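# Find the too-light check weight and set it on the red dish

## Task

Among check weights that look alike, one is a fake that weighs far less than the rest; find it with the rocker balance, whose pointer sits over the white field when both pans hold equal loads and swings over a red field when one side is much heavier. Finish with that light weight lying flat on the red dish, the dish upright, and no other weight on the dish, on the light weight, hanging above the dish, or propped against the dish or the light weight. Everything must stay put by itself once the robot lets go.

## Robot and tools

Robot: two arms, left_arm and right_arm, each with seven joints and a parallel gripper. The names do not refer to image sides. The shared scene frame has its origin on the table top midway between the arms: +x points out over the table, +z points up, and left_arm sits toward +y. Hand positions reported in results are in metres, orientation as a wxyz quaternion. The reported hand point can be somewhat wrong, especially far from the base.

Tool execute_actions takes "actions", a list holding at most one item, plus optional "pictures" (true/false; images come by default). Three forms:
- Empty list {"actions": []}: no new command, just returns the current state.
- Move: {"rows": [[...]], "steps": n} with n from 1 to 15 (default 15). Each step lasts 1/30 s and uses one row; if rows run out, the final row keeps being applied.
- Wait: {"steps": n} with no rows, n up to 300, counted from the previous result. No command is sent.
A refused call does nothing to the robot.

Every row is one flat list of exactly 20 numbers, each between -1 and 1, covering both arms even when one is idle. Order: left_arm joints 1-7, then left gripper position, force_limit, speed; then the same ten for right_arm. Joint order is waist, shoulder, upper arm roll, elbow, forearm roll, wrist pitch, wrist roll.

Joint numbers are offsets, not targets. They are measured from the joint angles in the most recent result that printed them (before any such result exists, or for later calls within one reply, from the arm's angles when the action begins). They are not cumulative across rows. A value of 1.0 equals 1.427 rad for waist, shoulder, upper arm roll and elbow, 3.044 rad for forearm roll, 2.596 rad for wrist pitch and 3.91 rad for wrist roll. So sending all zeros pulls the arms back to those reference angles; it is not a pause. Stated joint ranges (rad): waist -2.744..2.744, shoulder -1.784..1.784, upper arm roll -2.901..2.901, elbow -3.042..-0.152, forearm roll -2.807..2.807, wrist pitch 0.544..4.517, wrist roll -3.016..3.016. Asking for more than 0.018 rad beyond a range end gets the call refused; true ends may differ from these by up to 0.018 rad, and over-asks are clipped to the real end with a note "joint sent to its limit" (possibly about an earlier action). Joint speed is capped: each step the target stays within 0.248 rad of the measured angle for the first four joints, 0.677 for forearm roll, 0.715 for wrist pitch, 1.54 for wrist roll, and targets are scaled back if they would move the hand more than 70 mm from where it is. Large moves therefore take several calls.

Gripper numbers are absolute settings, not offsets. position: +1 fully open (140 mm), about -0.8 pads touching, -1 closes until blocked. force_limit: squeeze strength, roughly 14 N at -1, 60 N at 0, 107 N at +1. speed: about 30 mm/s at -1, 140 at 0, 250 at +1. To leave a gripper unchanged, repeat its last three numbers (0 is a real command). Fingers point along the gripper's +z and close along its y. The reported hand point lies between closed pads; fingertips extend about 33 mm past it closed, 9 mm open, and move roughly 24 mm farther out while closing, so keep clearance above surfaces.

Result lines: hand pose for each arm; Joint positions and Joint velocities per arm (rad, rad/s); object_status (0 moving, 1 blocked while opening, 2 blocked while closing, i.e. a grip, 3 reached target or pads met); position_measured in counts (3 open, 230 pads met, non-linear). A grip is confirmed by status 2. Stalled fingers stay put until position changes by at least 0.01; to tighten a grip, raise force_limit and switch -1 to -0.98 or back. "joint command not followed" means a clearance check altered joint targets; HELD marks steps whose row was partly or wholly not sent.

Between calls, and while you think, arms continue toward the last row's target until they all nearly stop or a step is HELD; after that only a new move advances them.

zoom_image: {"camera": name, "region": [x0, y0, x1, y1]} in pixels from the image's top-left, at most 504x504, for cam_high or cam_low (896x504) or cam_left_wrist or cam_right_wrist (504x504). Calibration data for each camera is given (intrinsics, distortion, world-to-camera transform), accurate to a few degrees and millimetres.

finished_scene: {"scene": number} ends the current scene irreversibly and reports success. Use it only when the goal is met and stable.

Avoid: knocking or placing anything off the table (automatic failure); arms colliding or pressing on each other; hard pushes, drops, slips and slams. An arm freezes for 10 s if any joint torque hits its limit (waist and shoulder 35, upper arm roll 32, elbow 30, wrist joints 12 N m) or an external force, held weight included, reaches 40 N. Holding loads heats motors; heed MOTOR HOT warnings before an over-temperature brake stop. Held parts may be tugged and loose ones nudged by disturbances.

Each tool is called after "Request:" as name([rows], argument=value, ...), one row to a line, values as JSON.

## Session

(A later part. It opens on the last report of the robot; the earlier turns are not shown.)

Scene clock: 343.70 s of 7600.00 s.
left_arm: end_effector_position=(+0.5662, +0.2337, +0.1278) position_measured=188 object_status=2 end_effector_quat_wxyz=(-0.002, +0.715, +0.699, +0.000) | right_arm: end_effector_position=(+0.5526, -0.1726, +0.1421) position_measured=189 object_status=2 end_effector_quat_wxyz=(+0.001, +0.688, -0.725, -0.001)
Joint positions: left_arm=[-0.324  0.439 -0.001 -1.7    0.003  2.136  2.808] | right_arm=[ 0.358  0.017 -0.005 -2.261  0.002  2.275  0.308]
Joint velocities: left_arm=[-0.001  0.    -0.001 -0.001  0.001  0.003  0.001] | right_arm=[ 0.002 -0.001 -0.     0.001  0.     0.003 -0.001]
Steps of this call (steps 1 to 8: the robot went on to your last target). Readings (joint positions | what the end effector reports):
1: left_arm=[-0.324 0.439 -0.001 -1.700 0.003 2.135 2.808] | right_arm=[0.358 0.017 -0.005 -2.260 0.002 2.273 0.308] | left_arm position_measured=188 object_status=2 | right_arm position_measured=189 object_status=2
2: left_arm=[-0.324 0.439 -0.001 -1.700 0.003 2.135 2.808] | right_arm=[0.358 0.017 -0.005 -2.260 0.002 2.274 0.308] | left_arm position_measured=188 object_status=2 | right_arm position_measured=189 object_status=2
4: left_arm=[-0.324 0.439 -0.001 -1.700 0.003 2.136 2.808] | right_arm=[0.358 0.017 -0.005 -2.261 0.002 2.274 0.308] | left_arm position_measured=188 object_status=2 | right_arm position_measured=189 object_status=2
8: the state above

Request:
execute_actions([
  {"rows":[[0,0.0025,0,-0.0005,0,0.002,0,-1,-0.2,-0.3,0,0.003,0,-0.001,0,0.002,0,-1,-0.2,-0.3],[0,0.0025,0,-0.0005,0,0.002,0,-1,-0.2,-0.3,0,0.003,0,-0.001,0,0.002,0,-1,-0.2,-0.3],[0,0.0025,0,-0.0005,0,0.002,0,-1,-0.2,-0.3,0,0.003,0,-0.001,0,0.002,0,-1,-0.2,-0.3],[0,0.0025,0,-0.0005,0,0.002,0,-1,-0.2,-0.3,0,0.003,0,-0.001,0,0.002,0,-1,-0.2,-0.3],[0,0.0025,0,-0.0005,0,0.002,0,-1,-0.2,-0.3,0,0.003,0,-0.001,0,0.002,0,-1,-0.2,-0.3],[0,0.0025,0,-0.0005,0,0.002,0,-1,-0.2,-0.3,0,0.003,0,-0.001,0,0.002,0,-1,-0.2,-0.3],[0,0.0025,0,-0.0005,0,0.002,0,0,0,0,0,0.003,0,-0.001,0,0.002,0,0,0,0]],"steps":15},
], pictures=false)

Request:
execute_actions([
  {"steps":12},
])

Scene clock: 349.80 s of 7600.00 s.
left_arm: end_effector_position=(+0.5664, +0.2336, +0.1266) position_measured=130 object_status=0 end_effector_quat_wxyz=(-0.002, +0.715, +0.699, +0.000) | right_arm: end_effector_position=(+0.5528, -0.1725, +0.1410) position_measured=130 object_status=0 end_effector_quat_wxyz=(+0.001, +0.688, -0.725, -0.001)
Joint positions: left_arm=[-0.324  0.441 -0.001 -1.7    0.003  2.138  2.808] | right_arm=[ 0.358  0.019 -0.005 -2.261  0.002  2.277  0.308]
Joint velocities: left_arm=[-0.     0.002 -0.     0.001  0.     0.003  0.001] | right_arm=[ 0.001  0.002 -0.001  0.001  0.001  0.002 -0.   ]
Steps of this call (steps 1 to 15: the robot went on to your last target; steps 16 to 90: nothing new was sent; then 2.60 s passed at rest; steps 91 to 105: all 15 steps of this action). Readings (joint positions | what the end effector reports):
91: left_arm=[-0.324 0.439 -0.001 -1.700 0.003 2.137 2.808] | right_arm=[0.358 0.017 -0.005 -2.261 0.002 2.276 0.308] | left_arm position_measured=188 object_status=2 | right_arm position_measured=189 object_status=2
92: left_arm=[-0.324 0.439 -0.001 -1.700 0.003 2.137 2.808] | right_arm=[0.358 0.017 -0.005 -2.261 0.002 2.276 0.308] | left_arm position_measured=188 object_status=2 | right_arm position_measured=189 object_status=2
94: left_arm=[-0.324 0.439 -0.001 -1.700 0.003 2.137 2.808] | right_arm=[0.358 0.017 -0.005 -2.261 0.002 2.276 0.308] | left_arm position_measured=188 object_status=2 | right_arm position_measured=189 object_status=2
98: left_arm=[-0.324 0.440 -0.001 -1.700 0.003 2.137 2.808] | right_arm=[0.358 0.018 -0.005 -2.261 0.002 2.276 0.308] | left_arm position_measured=188 object_status=0 | right_arm position_measured=188 object_status=0
105: the state above

Scene clock: 350.20 s of 7600.00 s.
left_arm: end_effector_position=(+0.5665, +0.2336, +0.1266) position_measured=129 object_status=3 end_effector_quat_wxyz=(-0.002, +0.715, +0.699, +0.000) | right_arm: end_effector_position=(+0.5529, -0.1725, +0.1409) position_measured=129 object_status=3 end_effector_quat_wxyz=(+0.001, +0.688, -0.725, -0.001)
Joint positions: left_arm=[-0.324  0.441 -0.001 -1.7    0.003  2.139  2.808] | right_arm=[ 0.358  0.02  -0.005 -2.261  0.002  2.278  0.308]
Joint velocities: left_arm=[ 0.    -0.001 -0.     0.     0.     0.001  0.   ] | right_arm=[-0.     0.001 -0.001 -0.001  0.002  0.001 -0.001]
Steps of this call (steps 1 to 12: the robot went on to your last target). Readings (joint positions | what the end effector reports):
1: left_arm=[-0.324 0.441 -0.001 -1.700 0.003 2.138 2.808] | right_arm=[0.358 0.020 -0.005 -2.261 0.002 2.277 0.308] | left_arm position_measured=129 object_status=0 | right_arm position_measured=129 object_status=0
2: left_arm=[-0.324 0.441 -0.001 -1.700 0.003 2.139 2.808] | right_arm=[0.358 0.020 -0.005 -2.261 0.002 2.277 0.308] | left_arm position_measured=129 object_status=0 | right_arm position_measured=129 object_status=0
4: left_arm=[-0.324 0.441 -0.001 -1.700 0.003 2.139 2.808] | right_arm=[0.358 0.020 -0.005 -2.261 0.002 2.278 0.308] | left_arm position_measured=129 object_status=0 | right_arm position_measured=129 object_status=0
8: left_arm=[-0.324 0.441 -0.001 -1.700 0.003 2.139 2.808] | right_arm=[0.358 0.020 -0.005 -2.261 0.002 2.278 0.308] | left_arm position_measured=129 object_status=3 | right_arm position_measured=129 object_status=3
12: the state above
camera_calibration (this result's frames):
cam_left_wrist: T_world_to_cam=[[0.99892, -0.0440226, 0.0148505, -0.555125], [-0.0464259, -0.933584, 0.35534, 0.228333], [-0.00177878, -0.355646, -0.934619, 0.386485], [0, 0, 0, 1]] pos_world=[0.565814, 0.326182, 0.288325]
cam_right_wrist: T_world_to_cam=[[-0.980801, 0.192309, 0.0323353, 0.562558], [0.191663, 0.920044, 0.341738, 0.0236961], [0.0359695, 0.341374, -0.939239, 0.357387], [0, 0, 0, 1]] pos_world=[0.534361, -0.251989, 0.309384]

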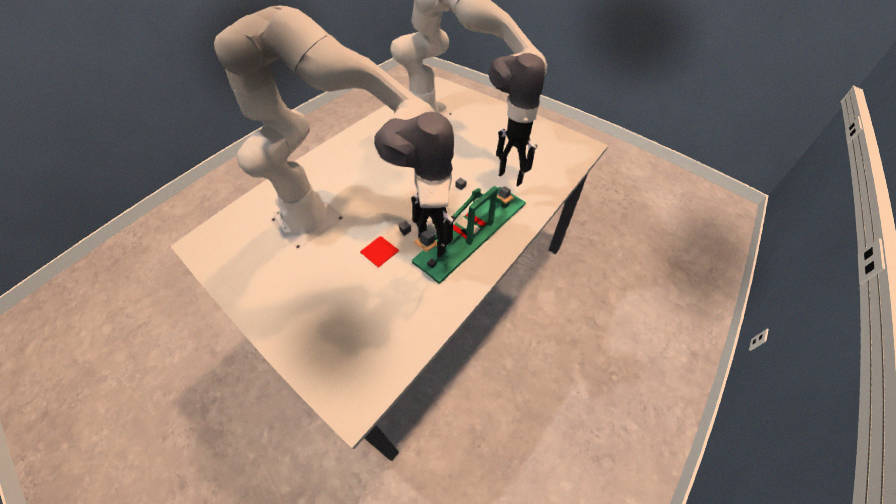

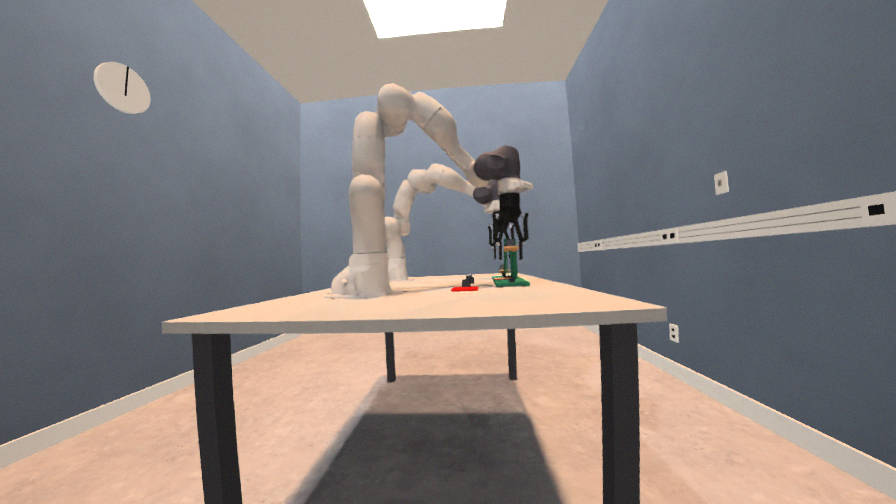

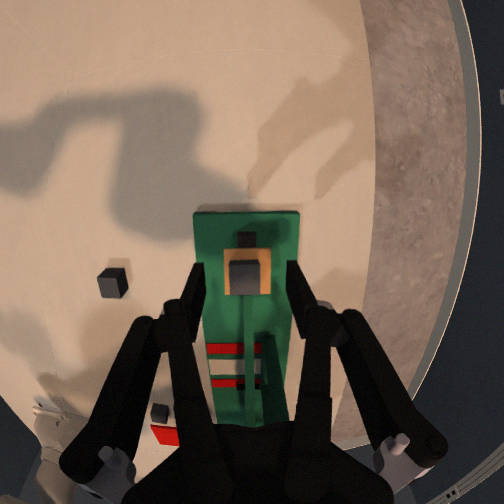

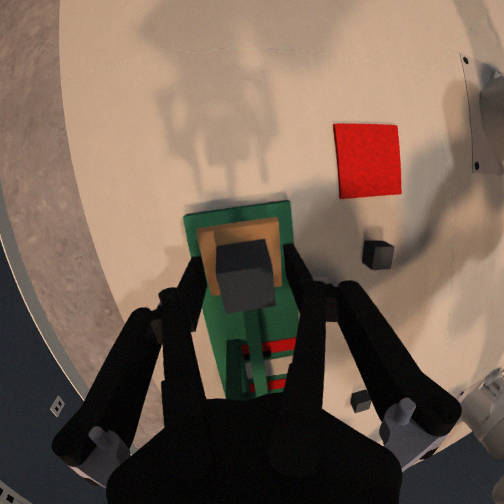

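Request:
zoom_image(camera="cam_right_wrist", region=[160, 180, 320, 340])

Request:
zoom_image(camera="cam_high", region=[400, 160, 540, 290])

Region (160, 180, 320, 340) of cam_right_wrist's 504x504 image, scaled by 3.150, with more detail than that image has.

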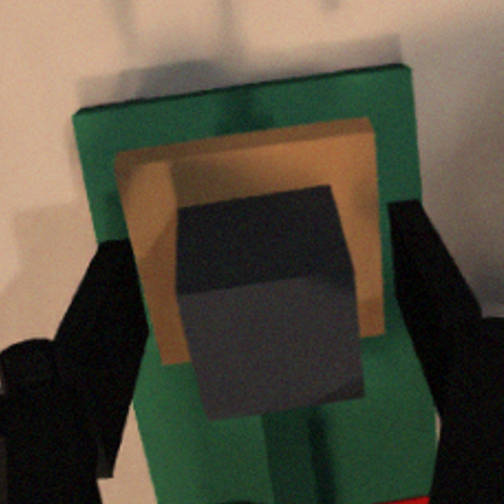

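Region (400, 160, 540, 290) of cam_high's 896x504 image, scaled by 3.600, with more detail than that image has; it fills the top 468 rows of this view, and the rest is white.

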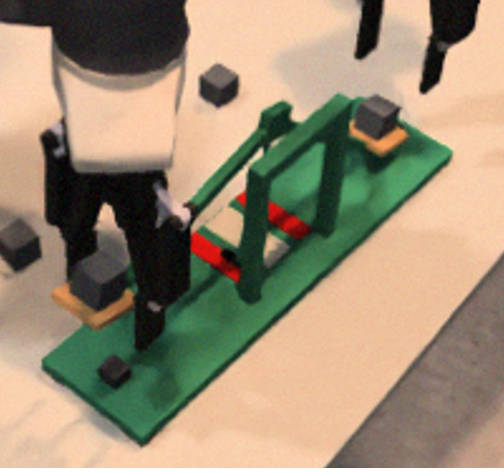

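Request:
execute_actions([
  {"rows":[[0,0,0,0,0,0,0,0,0,0,-0.001,-0.004,0,0.003,0,-0.006,-0.001,0,0,0],[0,0,0,0,0,0,0,0,0,0,-0.002,-0.010,0,0.007,0,-0.013,-0.002,0,0,0],[0,0,0,0,0,0,0,0,0,0,-0.004,-0.017,0,0.012,0,-0.020,-0.003,0,0,0],[0,0,0,0,0,0,0,0,0,0,-0.006,-0.024,0,0.017,0,-0.027,-0.004,0,0,0],[0,0,0,0,0,0,0,0,0,0,-0.008,-0.031,0,0.022,0,-0.033,-0.005,0,0,0],[0,0,0,0,0,0,0,0,0,0,-0.010,-0.038,0,0.026,0,-0.039,-0.006,0,0,0],[0,0,0,0,0,0,0,0,0,0,-0.012,-0.044,0,0.030,0,-0.044,-0.007,0,0,0],[0,0,0,0,0,0,0,0,0,0,-0.014,-0.049,0,0.0335,0,-0.047,-0.007,0,0,0],[0,0,0,0,0,0,0,0,0,0,-0.0151,-0.0519,0,0.0357,0,-0.047,-0.007,0,0,0]],"steps":15},
], pictures=false)

Request:
execute_actions([
  {"steps":8},
])

Request:
zoom_image(camera="cam_right_wrist", region=[160, 180, 320, 340])

Scene clock: 395.07 s of 7600.00 s.
left_arm: end_effector_position=(+0.5665, +0.2336, +0.1266) position_measured=129 object_status=3 end_effector_quat_wxyz=(-0.002, +0.715, +0.699, +0.000) | right_arm: end_effector_position=(+0.5588, -0.1812, +0.1936) position_measured=129 object_status=3 end_effector_quat_wxyz=(-0.008, +0.687, -0.727, +0.003)
Joint positions: left_arm=[-0.324  0.441 -0.001 -1.7    0.003  2.139  2.808] | right_arm=[ 0.339 -0.056 -0.005 -2.21   0.002  2.172  0.293]
Joint velocities: left_arm=[-0.     0.001  0.001  0.    -0.    -0.001  0.   ] | right_arm=[-0.    -0.002 -0.001  0.001 -0.    -0.084 -0.022]
Steps of this call (steps 1 to 15: the robot went on to your last target; steps 16 to 90: nothing new was sent; then 41.37 s passed at rest; steps 91 to 105: all 15 steps of this action). Readings (joint positions | what the end effector reports):
91: left_arm=[-0.324 0.441 -0.001 -1.700 0.003 2.139 2.808] | right_arm=[0.358 0.019 -0.005 -2.260 0.002 2.276 0.308] | left_arm position_measured=129 object_status=3 | right_arm position_measured=129 object_status=3
92: left_arm=[-0.324 0.441 -0.001 -1.700 0.003 2.139 2.808] | right_arm=[0.358 0.018 -0.005 -2.259 0.002 2.271 0.308] | left_arm position_measured=129 object_status=3 | right_arm position_measured=129 object_status=3
94: left_arm=[-0.324 0.441 -0.001 -1.700 0.003 2.139 2.808] | right_arm=[0.357 0.008 -0.005 -2.252 0.002 2.253 0.306] | left_arm position_measured=129 object_status=3 | right_arm position_measured=129 object_status=3
98: left_arm=[-0.324 0.441 -0.001 -1.700 0.003 2.139 2.808] | right_arm=[0.347 -0.028 -0.005 -2.228 0.002 2.209 0.300] | left_arm position_measured=129 object_status=3 | right_arm position_measured=129 object_status=3
105: the state above

Scene clock: 395.33 s of 7600.00 s.
left_arm: end_effector_position=(+0.5665, +0.2336, +0.1266) position_measured=129 object_status=3 end_effector_quat_wxyz=(-0.002, +0.715, +0.699, +0.000) | right_arm: end_effector_position=(+0.5554, -0.1821, +0.1926) position_measured=129 object_status=3 end_effector_quat_wxyz=(-0.004, +0.688, -0.725, +0.001)
Joint positions: left_arm=[-0.324  0.441 -0.001 -1.7    0.003  2.139  2.808] | right_arm=[ 0.339 -0.056 -0.005 -2.21   0.002  2.161  0.289]
Joint velocities: left_arm=[-0.001  0.    -0.002  0.     0.    -0.     0.   ] | right_arm=[ 0.     0.     0.     0.001 -0.    -0.017 -0.01 ]
Steps of this call (steps 1 to 8: the robot went on to your last target). Readings (joint positions | what the end effector reports):
1: left_arm=[-0.324 0.441 -0.001 -1.700 0.003 2.139 2.808] | right_arm=[0.339 -0.056 -0.005 -2.210 0.002 2.169 0.292] | left_arm position_measured=129 object_status=3 | right_arm position_measured=129 object_status=3
2: left_arm=[-0.324 0.441 -0.001 -1.700 0.003 2.139 2.808] | right_arm=[0.339 -0.056 -0.005 -2.210 0.002 2.167 0.292] | left_arm position_measured=129 object_status=3 | right_arm position_measured=129 object_status=3
4: left_arm=[-0.324 0.441 -0.001 -1.700 0.003 2.139 2.808] | right_arm=[0.339 -0.056 -0.005 -2.210 0.002 2.164 0.290] | left_arm position_measured=129 object_status=3 | right_arm position_measured=129 object_status=3
8: the state above
camera_calibration (this result's frames):
cam_left_wrist: T_world_to_cam=[[0.998919, -0.0440218, 0.0149525, -0.555173], [-0.0464613, -0.93357, 0.35537, 0.22834], [-0.00168486, -0.35568, -0.934606, 0.386422], [0, 0, 0, 1]] pos_world=[0.565833, 0.326174, 0.288308]
cam_right_wrist: T_world_to_cam=[[-0.981049, 0.192288, 0.0238332, 0.566932], [0.188545, 0.919055, 0.346105, 0.0150904], [0.0446476, 0.344039, -0.937893, 0.404474], [0, 0, 0, 1]] pos_world=[0.535284, -0.262038, 0.360619]

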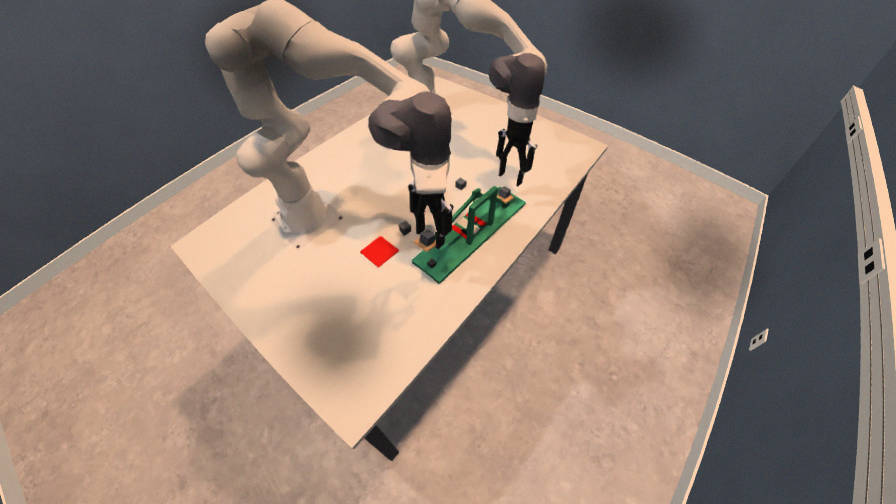

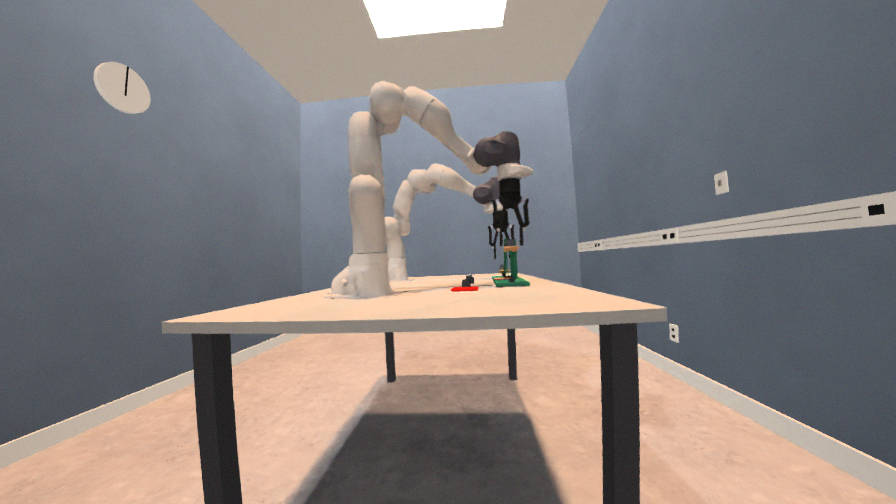

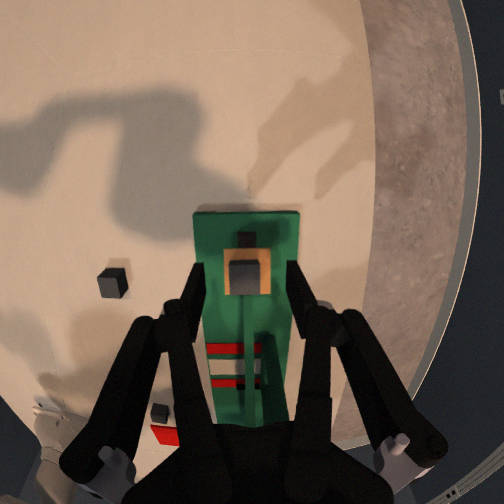

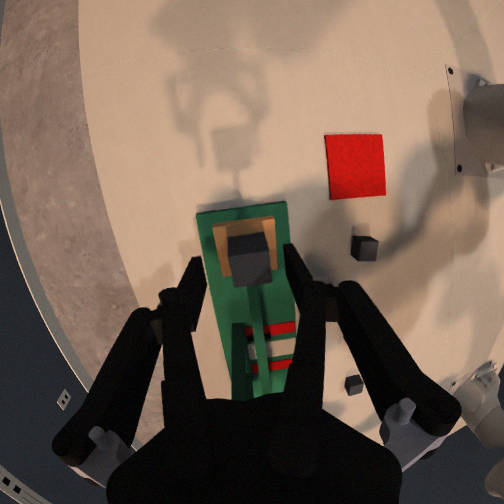

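Region (160, 180, 320, 340) of cam_right_wrist's 504x504 image, scaled by 3.150, with more detail than that image has.

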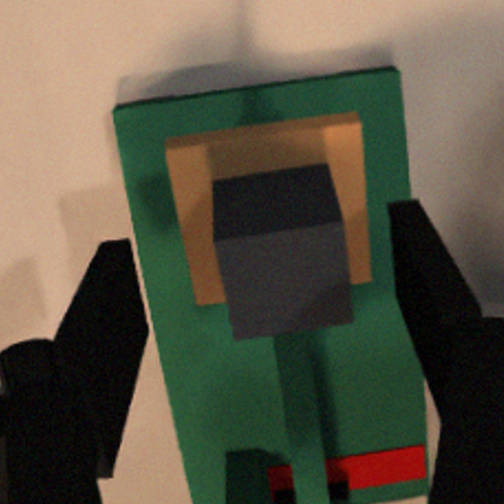

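Request:
execute_actions([
  {"rows":[[0,0,0,0,0,0,0,0,0,0,0,0.003,0,-0.002,0,0.001,-0.001,0,0,0],[0,0,0,0,0,0,0,0,0,0,0,0.0055,0,-0.0035,0,0.001,-0.001,0,0,0],[0,0,0,0,0,0,0,0,0,0,0,0.0055,0,-0.0035,0,0.001,-0.001,0,0,0],[0,0,0,0,0,0,0,0,0,0,0,0.0055,0,-0.0035,0,0.001,-0.001,-1,-0.2,-0.3]],"steps":15},
], pictures=false)

Request:
execute_actions([
  {"steps":8},
])

Request:
zoom_image(camera="cam_low", region=[470, 200, 550, 270])

Scene clock: 411.27 s of 7600.00 s.
left_arm: end_effector_position=(+0.5665, +0.2336, +0.1266) position_measured=129 object_status=3 end_effector_quat_wxyz=(-0.002, +0.715, +0.699, +0.000) | right_arm: end_effector_position=(+0.5529, -0.1827, +0.1875) position_measured=188 object_status=0 end_effector_quat_wxyz=(+0.001, +0.689, -0.724, -0.002)
Joint positions: left_arm=[-0.324  0.441 -0.001 -1.7    0.003  2.139  2.808] | right_arm=[ 0.339 -0.049 -0.005 -2.214  0.002  2.161  0.286]
Joint velocities: left_arm=[-0.     0.     0.    -0.     0.    -0.001 -0.001] | right_arm=[-0.    -0.    -0.001 -0.001 -0.001  0.001 -0.001]
Steps of this call (steps 1 to 30: the robot went on to your last target; steps 31 to 90: nothing new was sent; then 12.43 s passed at rest; steps 91 to 105: all 15 steps of this action). Readings (joint positions | what the end effector reports):
91: left_arm=[-0.324 0.441 -0.001 -1.700 0.003 2.139 2.808] | right_arm=[0.339 -0.056 -0.005 -2.210 0.002 2.159 0.286] | left_arm position_measured=129 object_status=3 | right_arm position_measured=129 object_status=3
92: left_arm=[-0.324 0.441 -0.001 -1.700 0.003 2.139 2.808] | right_arm=[0.339 -0.055 -0.005 -2.210 0.002 2.159 0.286] | left_arm position_measured=129 object_status=3 | right_arm position_measured=129 object_status=3
94: left_arm=[-0.324 0.441 -0.001 -1.700 0.003 2.139 2.808] | right_arm=[0.339 -0.052 -0.005 -2.212 0.002 2.160 0.286] | left_arm position_measured=129 object_status=3 | right_arm position_measured=129 object_status=0
98: left_arm=[-0.324 0.441 -0.001 -1.700 0.003 2.139 2.808] | right_arm=[0.339 -0.049 -0.005 -2.213 0.002 2.160 0.286] | left_arm position_measured=129 object_status=3 | right_arm position_measured=150 object_status=0
105: the state above

Scene clock: 411.53 s of 7600.00 s.
left_arm: end_effector_position=(+0.5665, +0.2336, +0.1266) position_measured=129 object_status=3 end_effector_quat_wxyz=(-0.002, +0.715, +0.699, +0.000) | right_arm: end_effector_position=(+0.5530, -0.1827, +0.1875) position_measured=188 object_status=2 end_effector_quat_wxyz=(+0.001, +0.689, -0.724, -0.002)
Joint positions: left_arm=[-0.324  0.441 -0.001 -1.7    0.003  2.139  2.808] | right_arm=[ 0.339 -0.049 -0.005 -2.214  0.002  2.161  0.286]
Joint velocities: left_arm=[-0.     0.     0.     0.001  0.     0.001 -0.   ] | right_arm=[ 0.    -0.    -0.     0.    -0.001  0.    -0.001]
Steps of this call (steps 1 to 8: the robot went on to your last target). Readings (joint positions | what the end effector reports):
1: left_arm=[-0.324 0.441 -0.001 -1.700 0.003 2.139 2.808] | right_arm=[0.339 -0.049 -0.005 -2.214 0.002 2.161 0.286] | left_arm position_measured=129 object_status=3 | right_arm position_measured=188 object_status=0
2: left_arm=[-0.324 0.441 -0.001 -1.700 0.003 2.139 2.808] | right_arm=[0.339 -0.049 -0.005 -2.214 0.002 2.161 0.286] | left_arm position_measured=129 object_status=3 | right_arm position_measured=188 object_status=0
4: left_arm=[-0.324 0.441 -0.001 -1.700 0.003 2.139 2.808] | right_arm=[0.339 -0.049 -0.005 -2.214 0.002 2.161 0.286] | left_arm position_measured=129 object_status=3 | right_arm position_measured=188 object_status=0
8: the state above
camera_calibration (this result's frames):
cam_left_wrist: T_world_to_cam=[[0.998919, -0.044022, 0.0149525, -0.555173], [-0.0464616, -0.93357, 0.35537, 0.22834], [-0.00168486, -0.355681, -0.934606, 0.386422], [0, 0, 0, 1]] pos_world=[0.565833, 0.326174, 0.288309]
cam_right_wrist: T_world_to_cam=[[-0.981287, 0.189769, 0.0325986, 0.562838], [0.189353, 0.920349, 0.342203, 0.0183887], [0.0349375, 0.341972, -0.939061, 0.40528], [0, 0, 0, 1]] pos_world=[0.534664, -0.262328, 0.355942]

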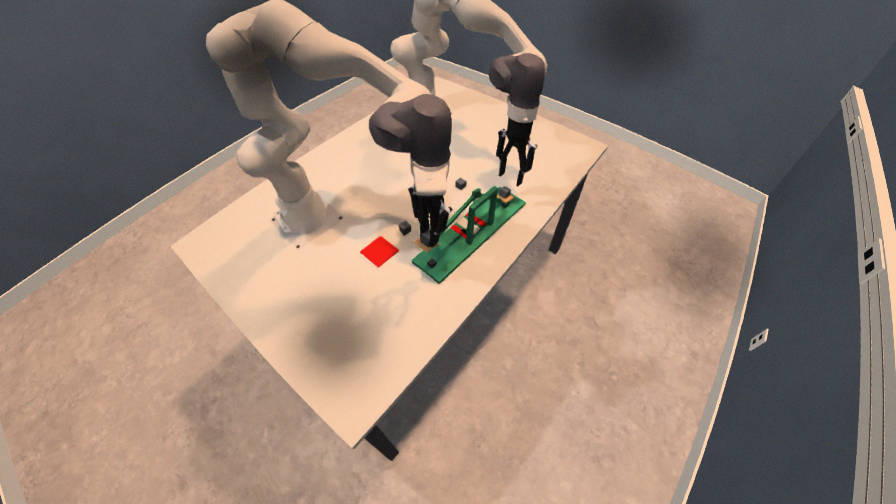

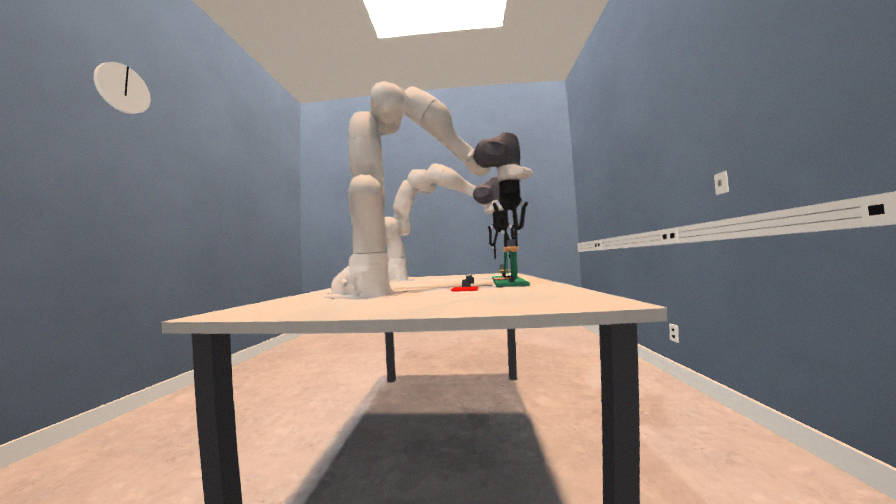

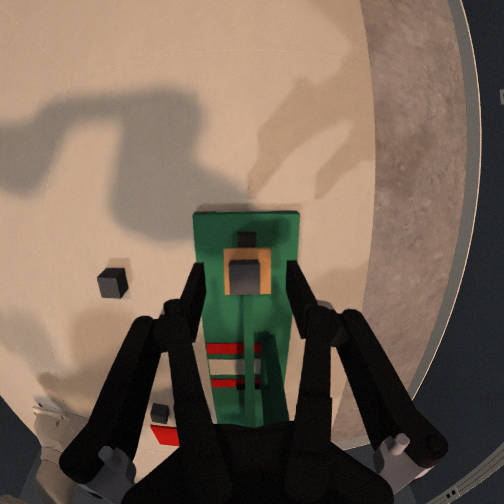

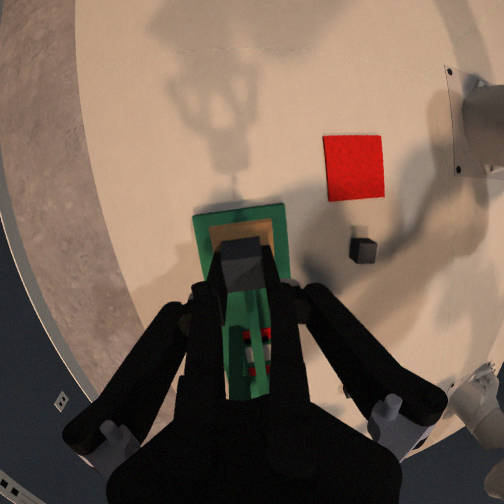

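Region (470, 200, 550, 270) of cam_low's 896x504 image, scaled by 6.300, with more detail than that image has; it fills the top 441 rows of this view, and the rest is white.

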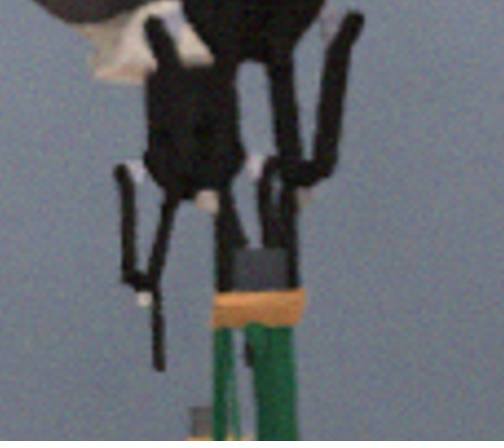

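Request:
execute_actions([
  {"rows":[[0,0,0,0,0,0,0,0,0,0,0,-0.003,0,0.004,0,-0.005,0,-1,-0.2,-0.3],[0,0,0,0,0,0,0,0,0,0,0,-0.008,0,0.010,0,-0.012,0,-1,-0.2,-0.3],[0,0,0,0,0,0,0,0,0,0,0,-0.013,0,0.017,0,-0.018,0,-1,-0.2,-0.3],[0,0,0,0,0,0,0,0,0,0,0,-0.019,0,0.022,0,-0.023,-0.01,-1,-0.2,-0.3],[0,0,0,0,0,0,0,0,0,0,0,-0.025,0,0.024,0,-0.028,-0.03,-1,-0.2,-0.3],[0,0,0,0,0,0,0,0,0,0,0,-0.033,0,0.022,0,-0.033,-0.055,-1,-0.2,-0.3],[0,0,0,0,0,0,0,0,0,0,-0.001,-0.042,0,0.016,0,-0.038,-0.085,-1,-0.2,-0.3],[0,0,0,0,0,0,0,0,0,0,-0.002,-0.052,0,0.007,0,-0.043,-0.115,-1,-0.2,-0.3],[0,0,0,0,0,0,0,0,0,0,-0.003,-0.063,0,-0.005,0,-0.047,-0.15,-1,-0.2,-0.3],[0,0,0,0,0,0,0,0,0,0,-0.004,-0.074,0,-0.019,0,-0.050,-0.185,-1,-0.2,-0.3],[0,0,0,0,0,0,0,0,0,0,-0.005,-0.085,0,-0.034,0,-0.053,-0.22,-1,-0.2,-0.3],[0,0,0,0,0,0,0,0,0,0,-0.006,-0.095,0,-0.049,0,-0.055,-0.255,-1,-0.2,-0.3],[0,0,0,0,0,0,0,0,0,0,-0.007,-0.104,0,-0.063,0,-0.055,-0.29,-1,-0.2,-0.3],[0,0,0,0,0,0,0,0,0,0,-0.007,-0.111,0,-0.075,0,-0.055,-0.32,-1,-0.2,-0.3],[0,0,0,0,0,0,0,0,0,0,-0.007,-0.116,0,-0.083,0,-0.055,-0.35,-1,-0.2,-0.3]],"steps":15},
], pictures=false)

Request:
execute_actions([
  {"steps":10},
], pictures=false)

Scene clock: 442.90 s of 7600.00 s.
left_arm: end_effector_position=(+0.5665, +0.2336, +0.1266) position_measured=129 object_status=3 end_effector_quat_wxyz=(-0.002, +0.715, +0.699, +0.000) | right_arm: end_effector_position=(+0.4995, -0.1987, +0.2122) position_measured=188 object_status=2 end_effector_quat_wxyz=(+0.019, +0.869, -0.494, -0.022)
Joint positions: left_arm=[-0.324  0.441 -0.001 -1.7    0.003  2.139  2.808] | right_arm=[ 0.332 -0.193 -0.005 -2.295  0.002  2.045 -0.308]
Joint velocities: left_arm=[ 0.    -0.     0.    -0.001  0.    -0.    -0.001] | right_arm=[-0.018 -0.289  0.001 -0.477  0.001 -0.166 -2.547]
Steps of this call (steps 1 to 15: the robot went on to your last target; steps 16 to 90: nothing new was sent; then 27.87 s passed at rest; steps 91 to 105: all 15 steps of this action). Readings (joint positions | what the end effector reports):
91: left_arm=[-0.324 0.441 -0.001 -1.700 0.003 2.139 2.808] | right_arm=[0.339 -0.049 -0.005 -2.213 0.002 2.160 0.286] | left_arm position_measured=129 object_status=3 | right_arm position_measured=188 object_status=2
92: left_arm=[-0.324 0.441 -0.001 -1.700 0.003 2.139 2.808] | right_arm=[0.339 -0.050 -0.005 -2.210 0.002 2.155 0.286] | left_arm position_measured=129 object_status=3 | right_arm position_measured=188 object_status=2
94: left_arm=[-0.324 0.441 -0.001 -1.700 0.003 2.139 2.808] | right_arm=[0.339 -0.056 -0.005 -2.201 0.002 2.140 0.283] | left_arm position_measured=129 object_status=3 | right_arm position_measured=188 object_status=2
98: left_arm=[-0.324 0.441 -0.001 -1.700 0.003 2.139 2.808] | right_arm=[0.339 -0.095 -0.005 -2.193 0.002 2.103 0.187] | left_arm position_measured=129 object_status=3 | right_arm position_measured=188 object_status=2
105: the state above

Scene clock: 443.23 s of 7600.00 s.
left_arm: end_effector_position=(+0.5665, +0.2336, +0.1266) position_measured=129 object_status=3 end_effector_quat_wxyz=(-0.002, +0.715, +0.699, +0.000) | right_arm: end_effector_position=(+0.4796, -0.2037, +0.2041) position_measured=188 object_status=2 end_effector_quat_wxyz=(+0.021, +0.965, -0.258, -0.043)
Joint positions: left_arm=[-0.324  0.441 -0.001 -1.7    0.003  2.139  2.808] | right_arm=[ 0.331 -0.212 -0.005 -2.331  0.002  2.023 -0.82 ]
Joint velocities: left_arm=[ 0.001  0.001  0.     0.001 -0.     0.    -0.001] | right_arm=[-0.001 -0.006 -0.001 -0.002  0.    -0.016 -0.849]
Steps of this call (steps 1 to 10: the robot went on to your last target). Readings (joint positions | what the end effector reports):
1: left_arm=[-0.324 0.441 -0.001 -1.700 0.003 2.139 2.808] | right_arm=[0.332 -0.200 -0.005 -2.308 0.002 2.040 -0.388] | left_arm position_measured=129 object_status=3 | right_arm position_measured=188 object_status=2
2: left_arm=[-0.324 0.441 -0.001 -1.700 0.003 2.139 2.808] | right_arm=[0.332 -0.205 -0.005 -2.317 0.002 2.036 -0.459] | left_arm position_measured=129 object_status=3 | right_arm position_measured=188 object_status=2
4: left_arm=[-0.324 0.441 -0.001 -1.700 0.003 2.139 2.808] | right_arm=[0.332 -0.209 -0.005 -2.326 0.002 2.030 -0.581] | left_arm position_measured=129 object_status=3 | right_arm position_measured=188 object_status=2
8: left_arm=[-0.324 0.441 -0.001 -1.700 0.003 2.139 2.808] | right_arm=[0.332 -0.211 -0.005 -2.331 0.002 2.025 -0.757] | left_arm position_measured=129 object_status=3 | right_arm position_measured=188 object_status=2
10: the state above

Request:
execute_actions([
  {"rows":[[0,0,0,0,0,0,0,0,0,0,0,-0.001,0,-0.006,0,0.004,-0.08,-1,-0.2,-0.3],[0,0,0,0,0,0,0,0,0,0,-0.001,-0.002,0,-0.017,0,0.010,-0.10,-1,-0.2,-0.3],[0,0,0,0,0,0,0,0,0,0,-0.002,-0.002,0,-0.032,0,0.018,-0.12,-1,-0.2,-0.3],[0,0,0,0,0,0,0,0,0,0,-0.003,0,0,-0.050,0,0.027,-0.14,-1,-0.2,-0.3],[0,0,0,0,0,0,0,0,0,0,-0.004,0.003,0,-0.069,0,0.037,-0.16,-1,-0.2,-0.3],[0,0,0,0,0,0,0,0,0,0,-0.005,0.007,0,-0.089,0,0.047,-0.178,-1,-0.2,-0.3],[0,0,0,0,0,0,0,0,0,0,-0.006,0.012,0,-0.109,0,0.057,-0.194,-1,-0.2,-0.3],[0,0,0,0,0,0,0,0,0,0,-0.007,0.017,0,-0.129,0,0.066,-0.194,-1,-0.2,-0.3],[0,0,0,0,0,0,0,0,0,0,-0.008,0.023,0,-0.148,0,0.074,-0.194,-1,-0.2,-0.3],[0,0,0,0,0,0,0,0,0,0,-0.009,0.029,0,-0.166,0,0.081,-0.194,-1,-0.2,-0.3],[0,0,0,0,0,0,0,0,0,0,-0.009,0.034,0,-0.181,0,0.086,-0.194,-1,-0.2,-0.3],[0,0,0,0,0,0,0,0,0,0,-0.009,0.039,0,-0.194,0,0.0888,-0.194,-1,-0.2,-0.3],[0,0,0,0,0,0,0,0,0,0,-0.009,0.042,0,-0.203,0,0.0888,-0.194,-1,-0.2,-0.3],[0,0,0,0,0,0,0,0,0,0,-0.009,0.044,0,-0.208,0,0.0888,-0.194,-1,-0.2,-0.3],[0,0,0,0,0,0,0,0,0,0,-0.009,0.0445,0,-0.2102,0,0.0888,-0.194,-1,-0.2,-0.3]],"steps":15},
], pictures=false)

Request:
execute_actions([
  {"steps":18},
])

Request:
zoom_image(camera="cam_low", region=[435, 245, 505, 300])

Scene clock: 454.43 s of 7600.00 s.
left_arm: end_effector_position=(+0.5665, +0.2336, +0.1266) position_measured=129 object_status=3 end_effector_quat_wxyz=(-0.002, +0.715, +0.699, +0.000) | right_arm: end_effector_position=(+0.3873, -0.2291, +0.0815) position_measured=188 object_status=2 end_effector_quat_wxyz=(+0.021, +0.991, +0.041, -0.123)
Joint positions: left_arm=[-0.324  0.441 -0.001 -1.7    0.003  2.139  2.808] | right_arm=[ 0.321 -0.152 -0.005 -2.611  0.002  2.209 -1.434]
Joint velocities: left_arm=[-0.001 -0.     0.    -0.001 -0.001 -0.    -0.   ] | right_arm=[-0.003  0.139 -0.001 -0.347  0.     0.218 -0.459]
Steps of this call (steps 1 to 45: the robot went on to your last target; steps 46 to 110: nothing new was sent; then 7.03 s passed at rest; steps 111 to 125: all 15 steps of this action). Readings (joint positions | what the end effector reports):
111: left_arm=[-0.324 0.441 -0.001 -1.700 0.003 2.139 2.808] | right_arm=[0.331 -0.213 -0.005 -2.333 0.002 2.023 -1.081] | left_arm position_measured=129 object_status=3 | right_arm position_measured=188 object_status=2
112: left_arm=[-0.324 0.441 -0.001 -1.700 0.003 2.139 2.808] | right_arm=[0.331 -0.213 -0.005 -2.337 0.002 2.027 -1.093] | left_arm position_measured=129 object_status=3 | right_arm position_measured=188 object_status=2
114: left_arm=[-0.324 0.441 -0.001 -1.700 0.003 2.139 2.808] | right_arm=[0.331 -0.216 -0.005 -2.361 0.002 2.045 -1.137] | left_arm position_measured=129 object_status=3 | right_arm position_measured=188 object_status=2
118: left_arm=[-0.324 0.441 -0.001 -1.700 0.003 2.139 2.808] | right_arm=[0.327 -0.206 -0.005 -2.453 0.002 2.109 -1.274] | left_arm position_measured=129 object_status=3 | right_arm position_measured=188 object_status=2
125: the state above

Scene clock: 455.03 s of 7600.00 s.
left_arm: end_effector_position=(+0.5665, +0.2336, +0.1266) position_measured=129 object_status=3 end_effector_quat_wxyz=(-0.002, +0.715, +0.699, +0.000) | right_arm: end_effector_position=(+0.3885, -0.2289, +0.0740) position_measured=188 object_status=2 end_effector_quat_wxyz=(+0.013, +0.988, +0.100, -0.116)
Joint positions: left_arm=[-0.324  0.441 -0.001 -1.7    0.003  2.139  2.808] | right_arm=[ 0.321 -0.146 -0.005 -2.63   0.002  2.25  -1.554]
Joint velocities: left_arm=[ 0.001 -0.    -0.001  0.    -0.    -0.     0.   ] | right_arm=[-0.001  0.     0.001  0.001 -0.     0.008 -0.063]
Steps of this call (steps 1 to 18: the robot went on to your last target). Readings (joint positions | what the end effector reports):
1: left_arm=[-0.324 0.441 -0.001 -1.700 0.003 2.139 2.808] | right_arm=[0.321 -0.148 -0.005 -2.620 0.002 2.216 -1.449] | left_arm position_measured=129 object_status=3 | right_arm position_measured=188 object_status=2
2: left_arm=[-0.324 0.441 -0.001 -1.700 0.003 2.139 2.808] | right_arm=[0.321 -0.146 -0.005 -2.625 0.002 2.221 -1.461] | left_arm position_measured=129 object_status=3 | right_arm position_measured=188 object_status=2
4: left_arm=[-0.324 0.441 -0.001 -1.700 0.003 2.139 2.808] | right_arm=[0.321 -0.146 -0.005 -2.629 0.002 2.231 -1.483] | left_arm position_measured=129 object_status=3 | right_arm position_measured=188 object_status=2
8: left_arm=[-0.324 0.441 -0.001 -1.700 0.003 2.139 2.808] | right_arm=[0.321 -0.146 -0.005 -2.630 0.002 2.242 -1.515] | left_arm position_measured=129 object_status=3 | right_arm position_measured=188 object_status=2
18: the state above
camera_calibration (this result's frames):
cam_left_wrist: T_world_to_cam=[[0.998919, -0.0440219, 0.0149527, -0.555173], [-0.0464615, -0.93357, 0.35537, 0.22834], [-0.00168469, -0.35568, -0.934606, 0.386422], [0, 0, 0, 1]] pos_world=[0.565833, 0.326174, 0.288309]
cam_right_wrist: T_world_to_cam=[[0.0701558, -0.995568, 0.0626366, -0.268136], [-0.83693, -0.0245774, 0.546757, 0.298139], [-0.542794, -0.0907807, -0.834945, 0.437911], [0, 0, 0, 1]] pos_world=[0.506028, -0.219866, 0.219417]

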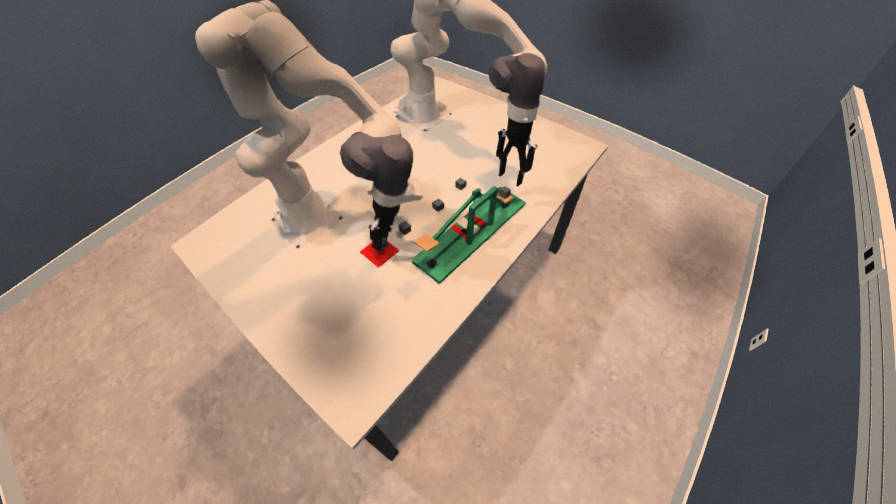

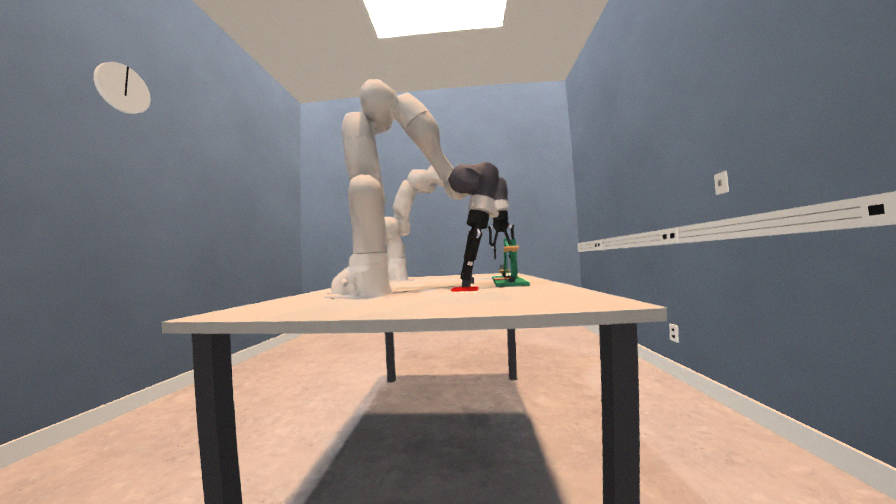

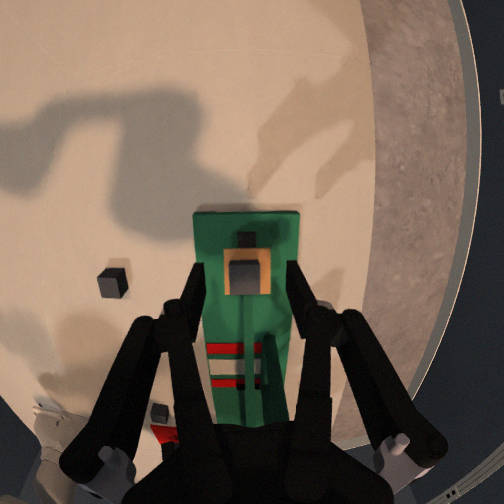

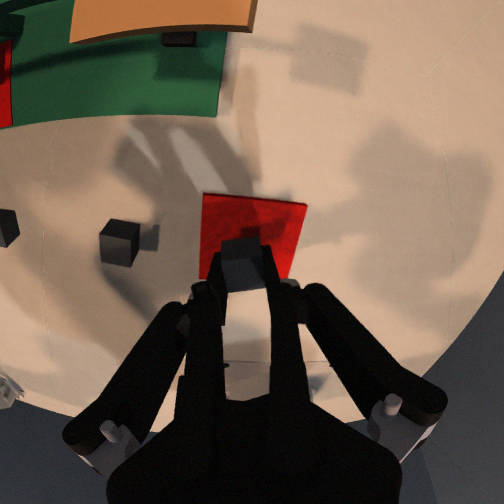

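Region (435, 245, 505, 300) of cam_low's 896x504 image, scaled by 7.200, with more detail than that image has; it fills the top 396 rows of this view, and the rest is white.

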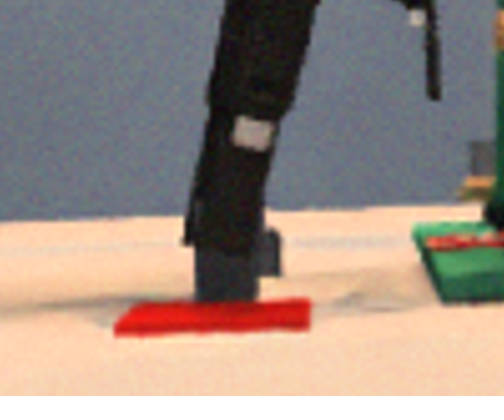

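Request:
zoom_image(camera="cam_low", region=[452, 266, 482, 292])

Request:
zoom_image(camera="cam_high", region=[350, 215, 420, 275])

Region (452, 266, 482, 292) of cam_low's 896x504 image, scaled by 16.800, with more detail than that image has; it fills the top 437 rows of this view, and the rest is white.

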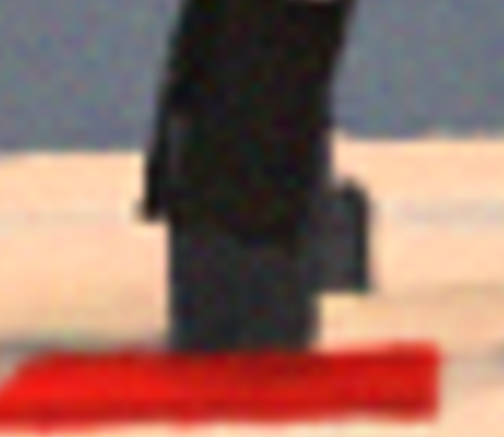

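Region (350, 215, 420, 275) of cam_high's 896x504 image, scaled by 7.200, with more detail than that image has; it fills the top 432 rows of this view, and the rest is white.

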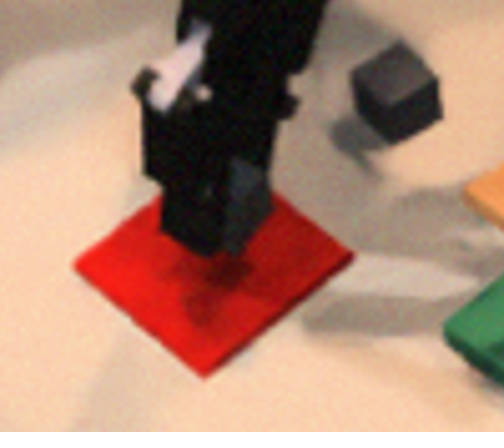

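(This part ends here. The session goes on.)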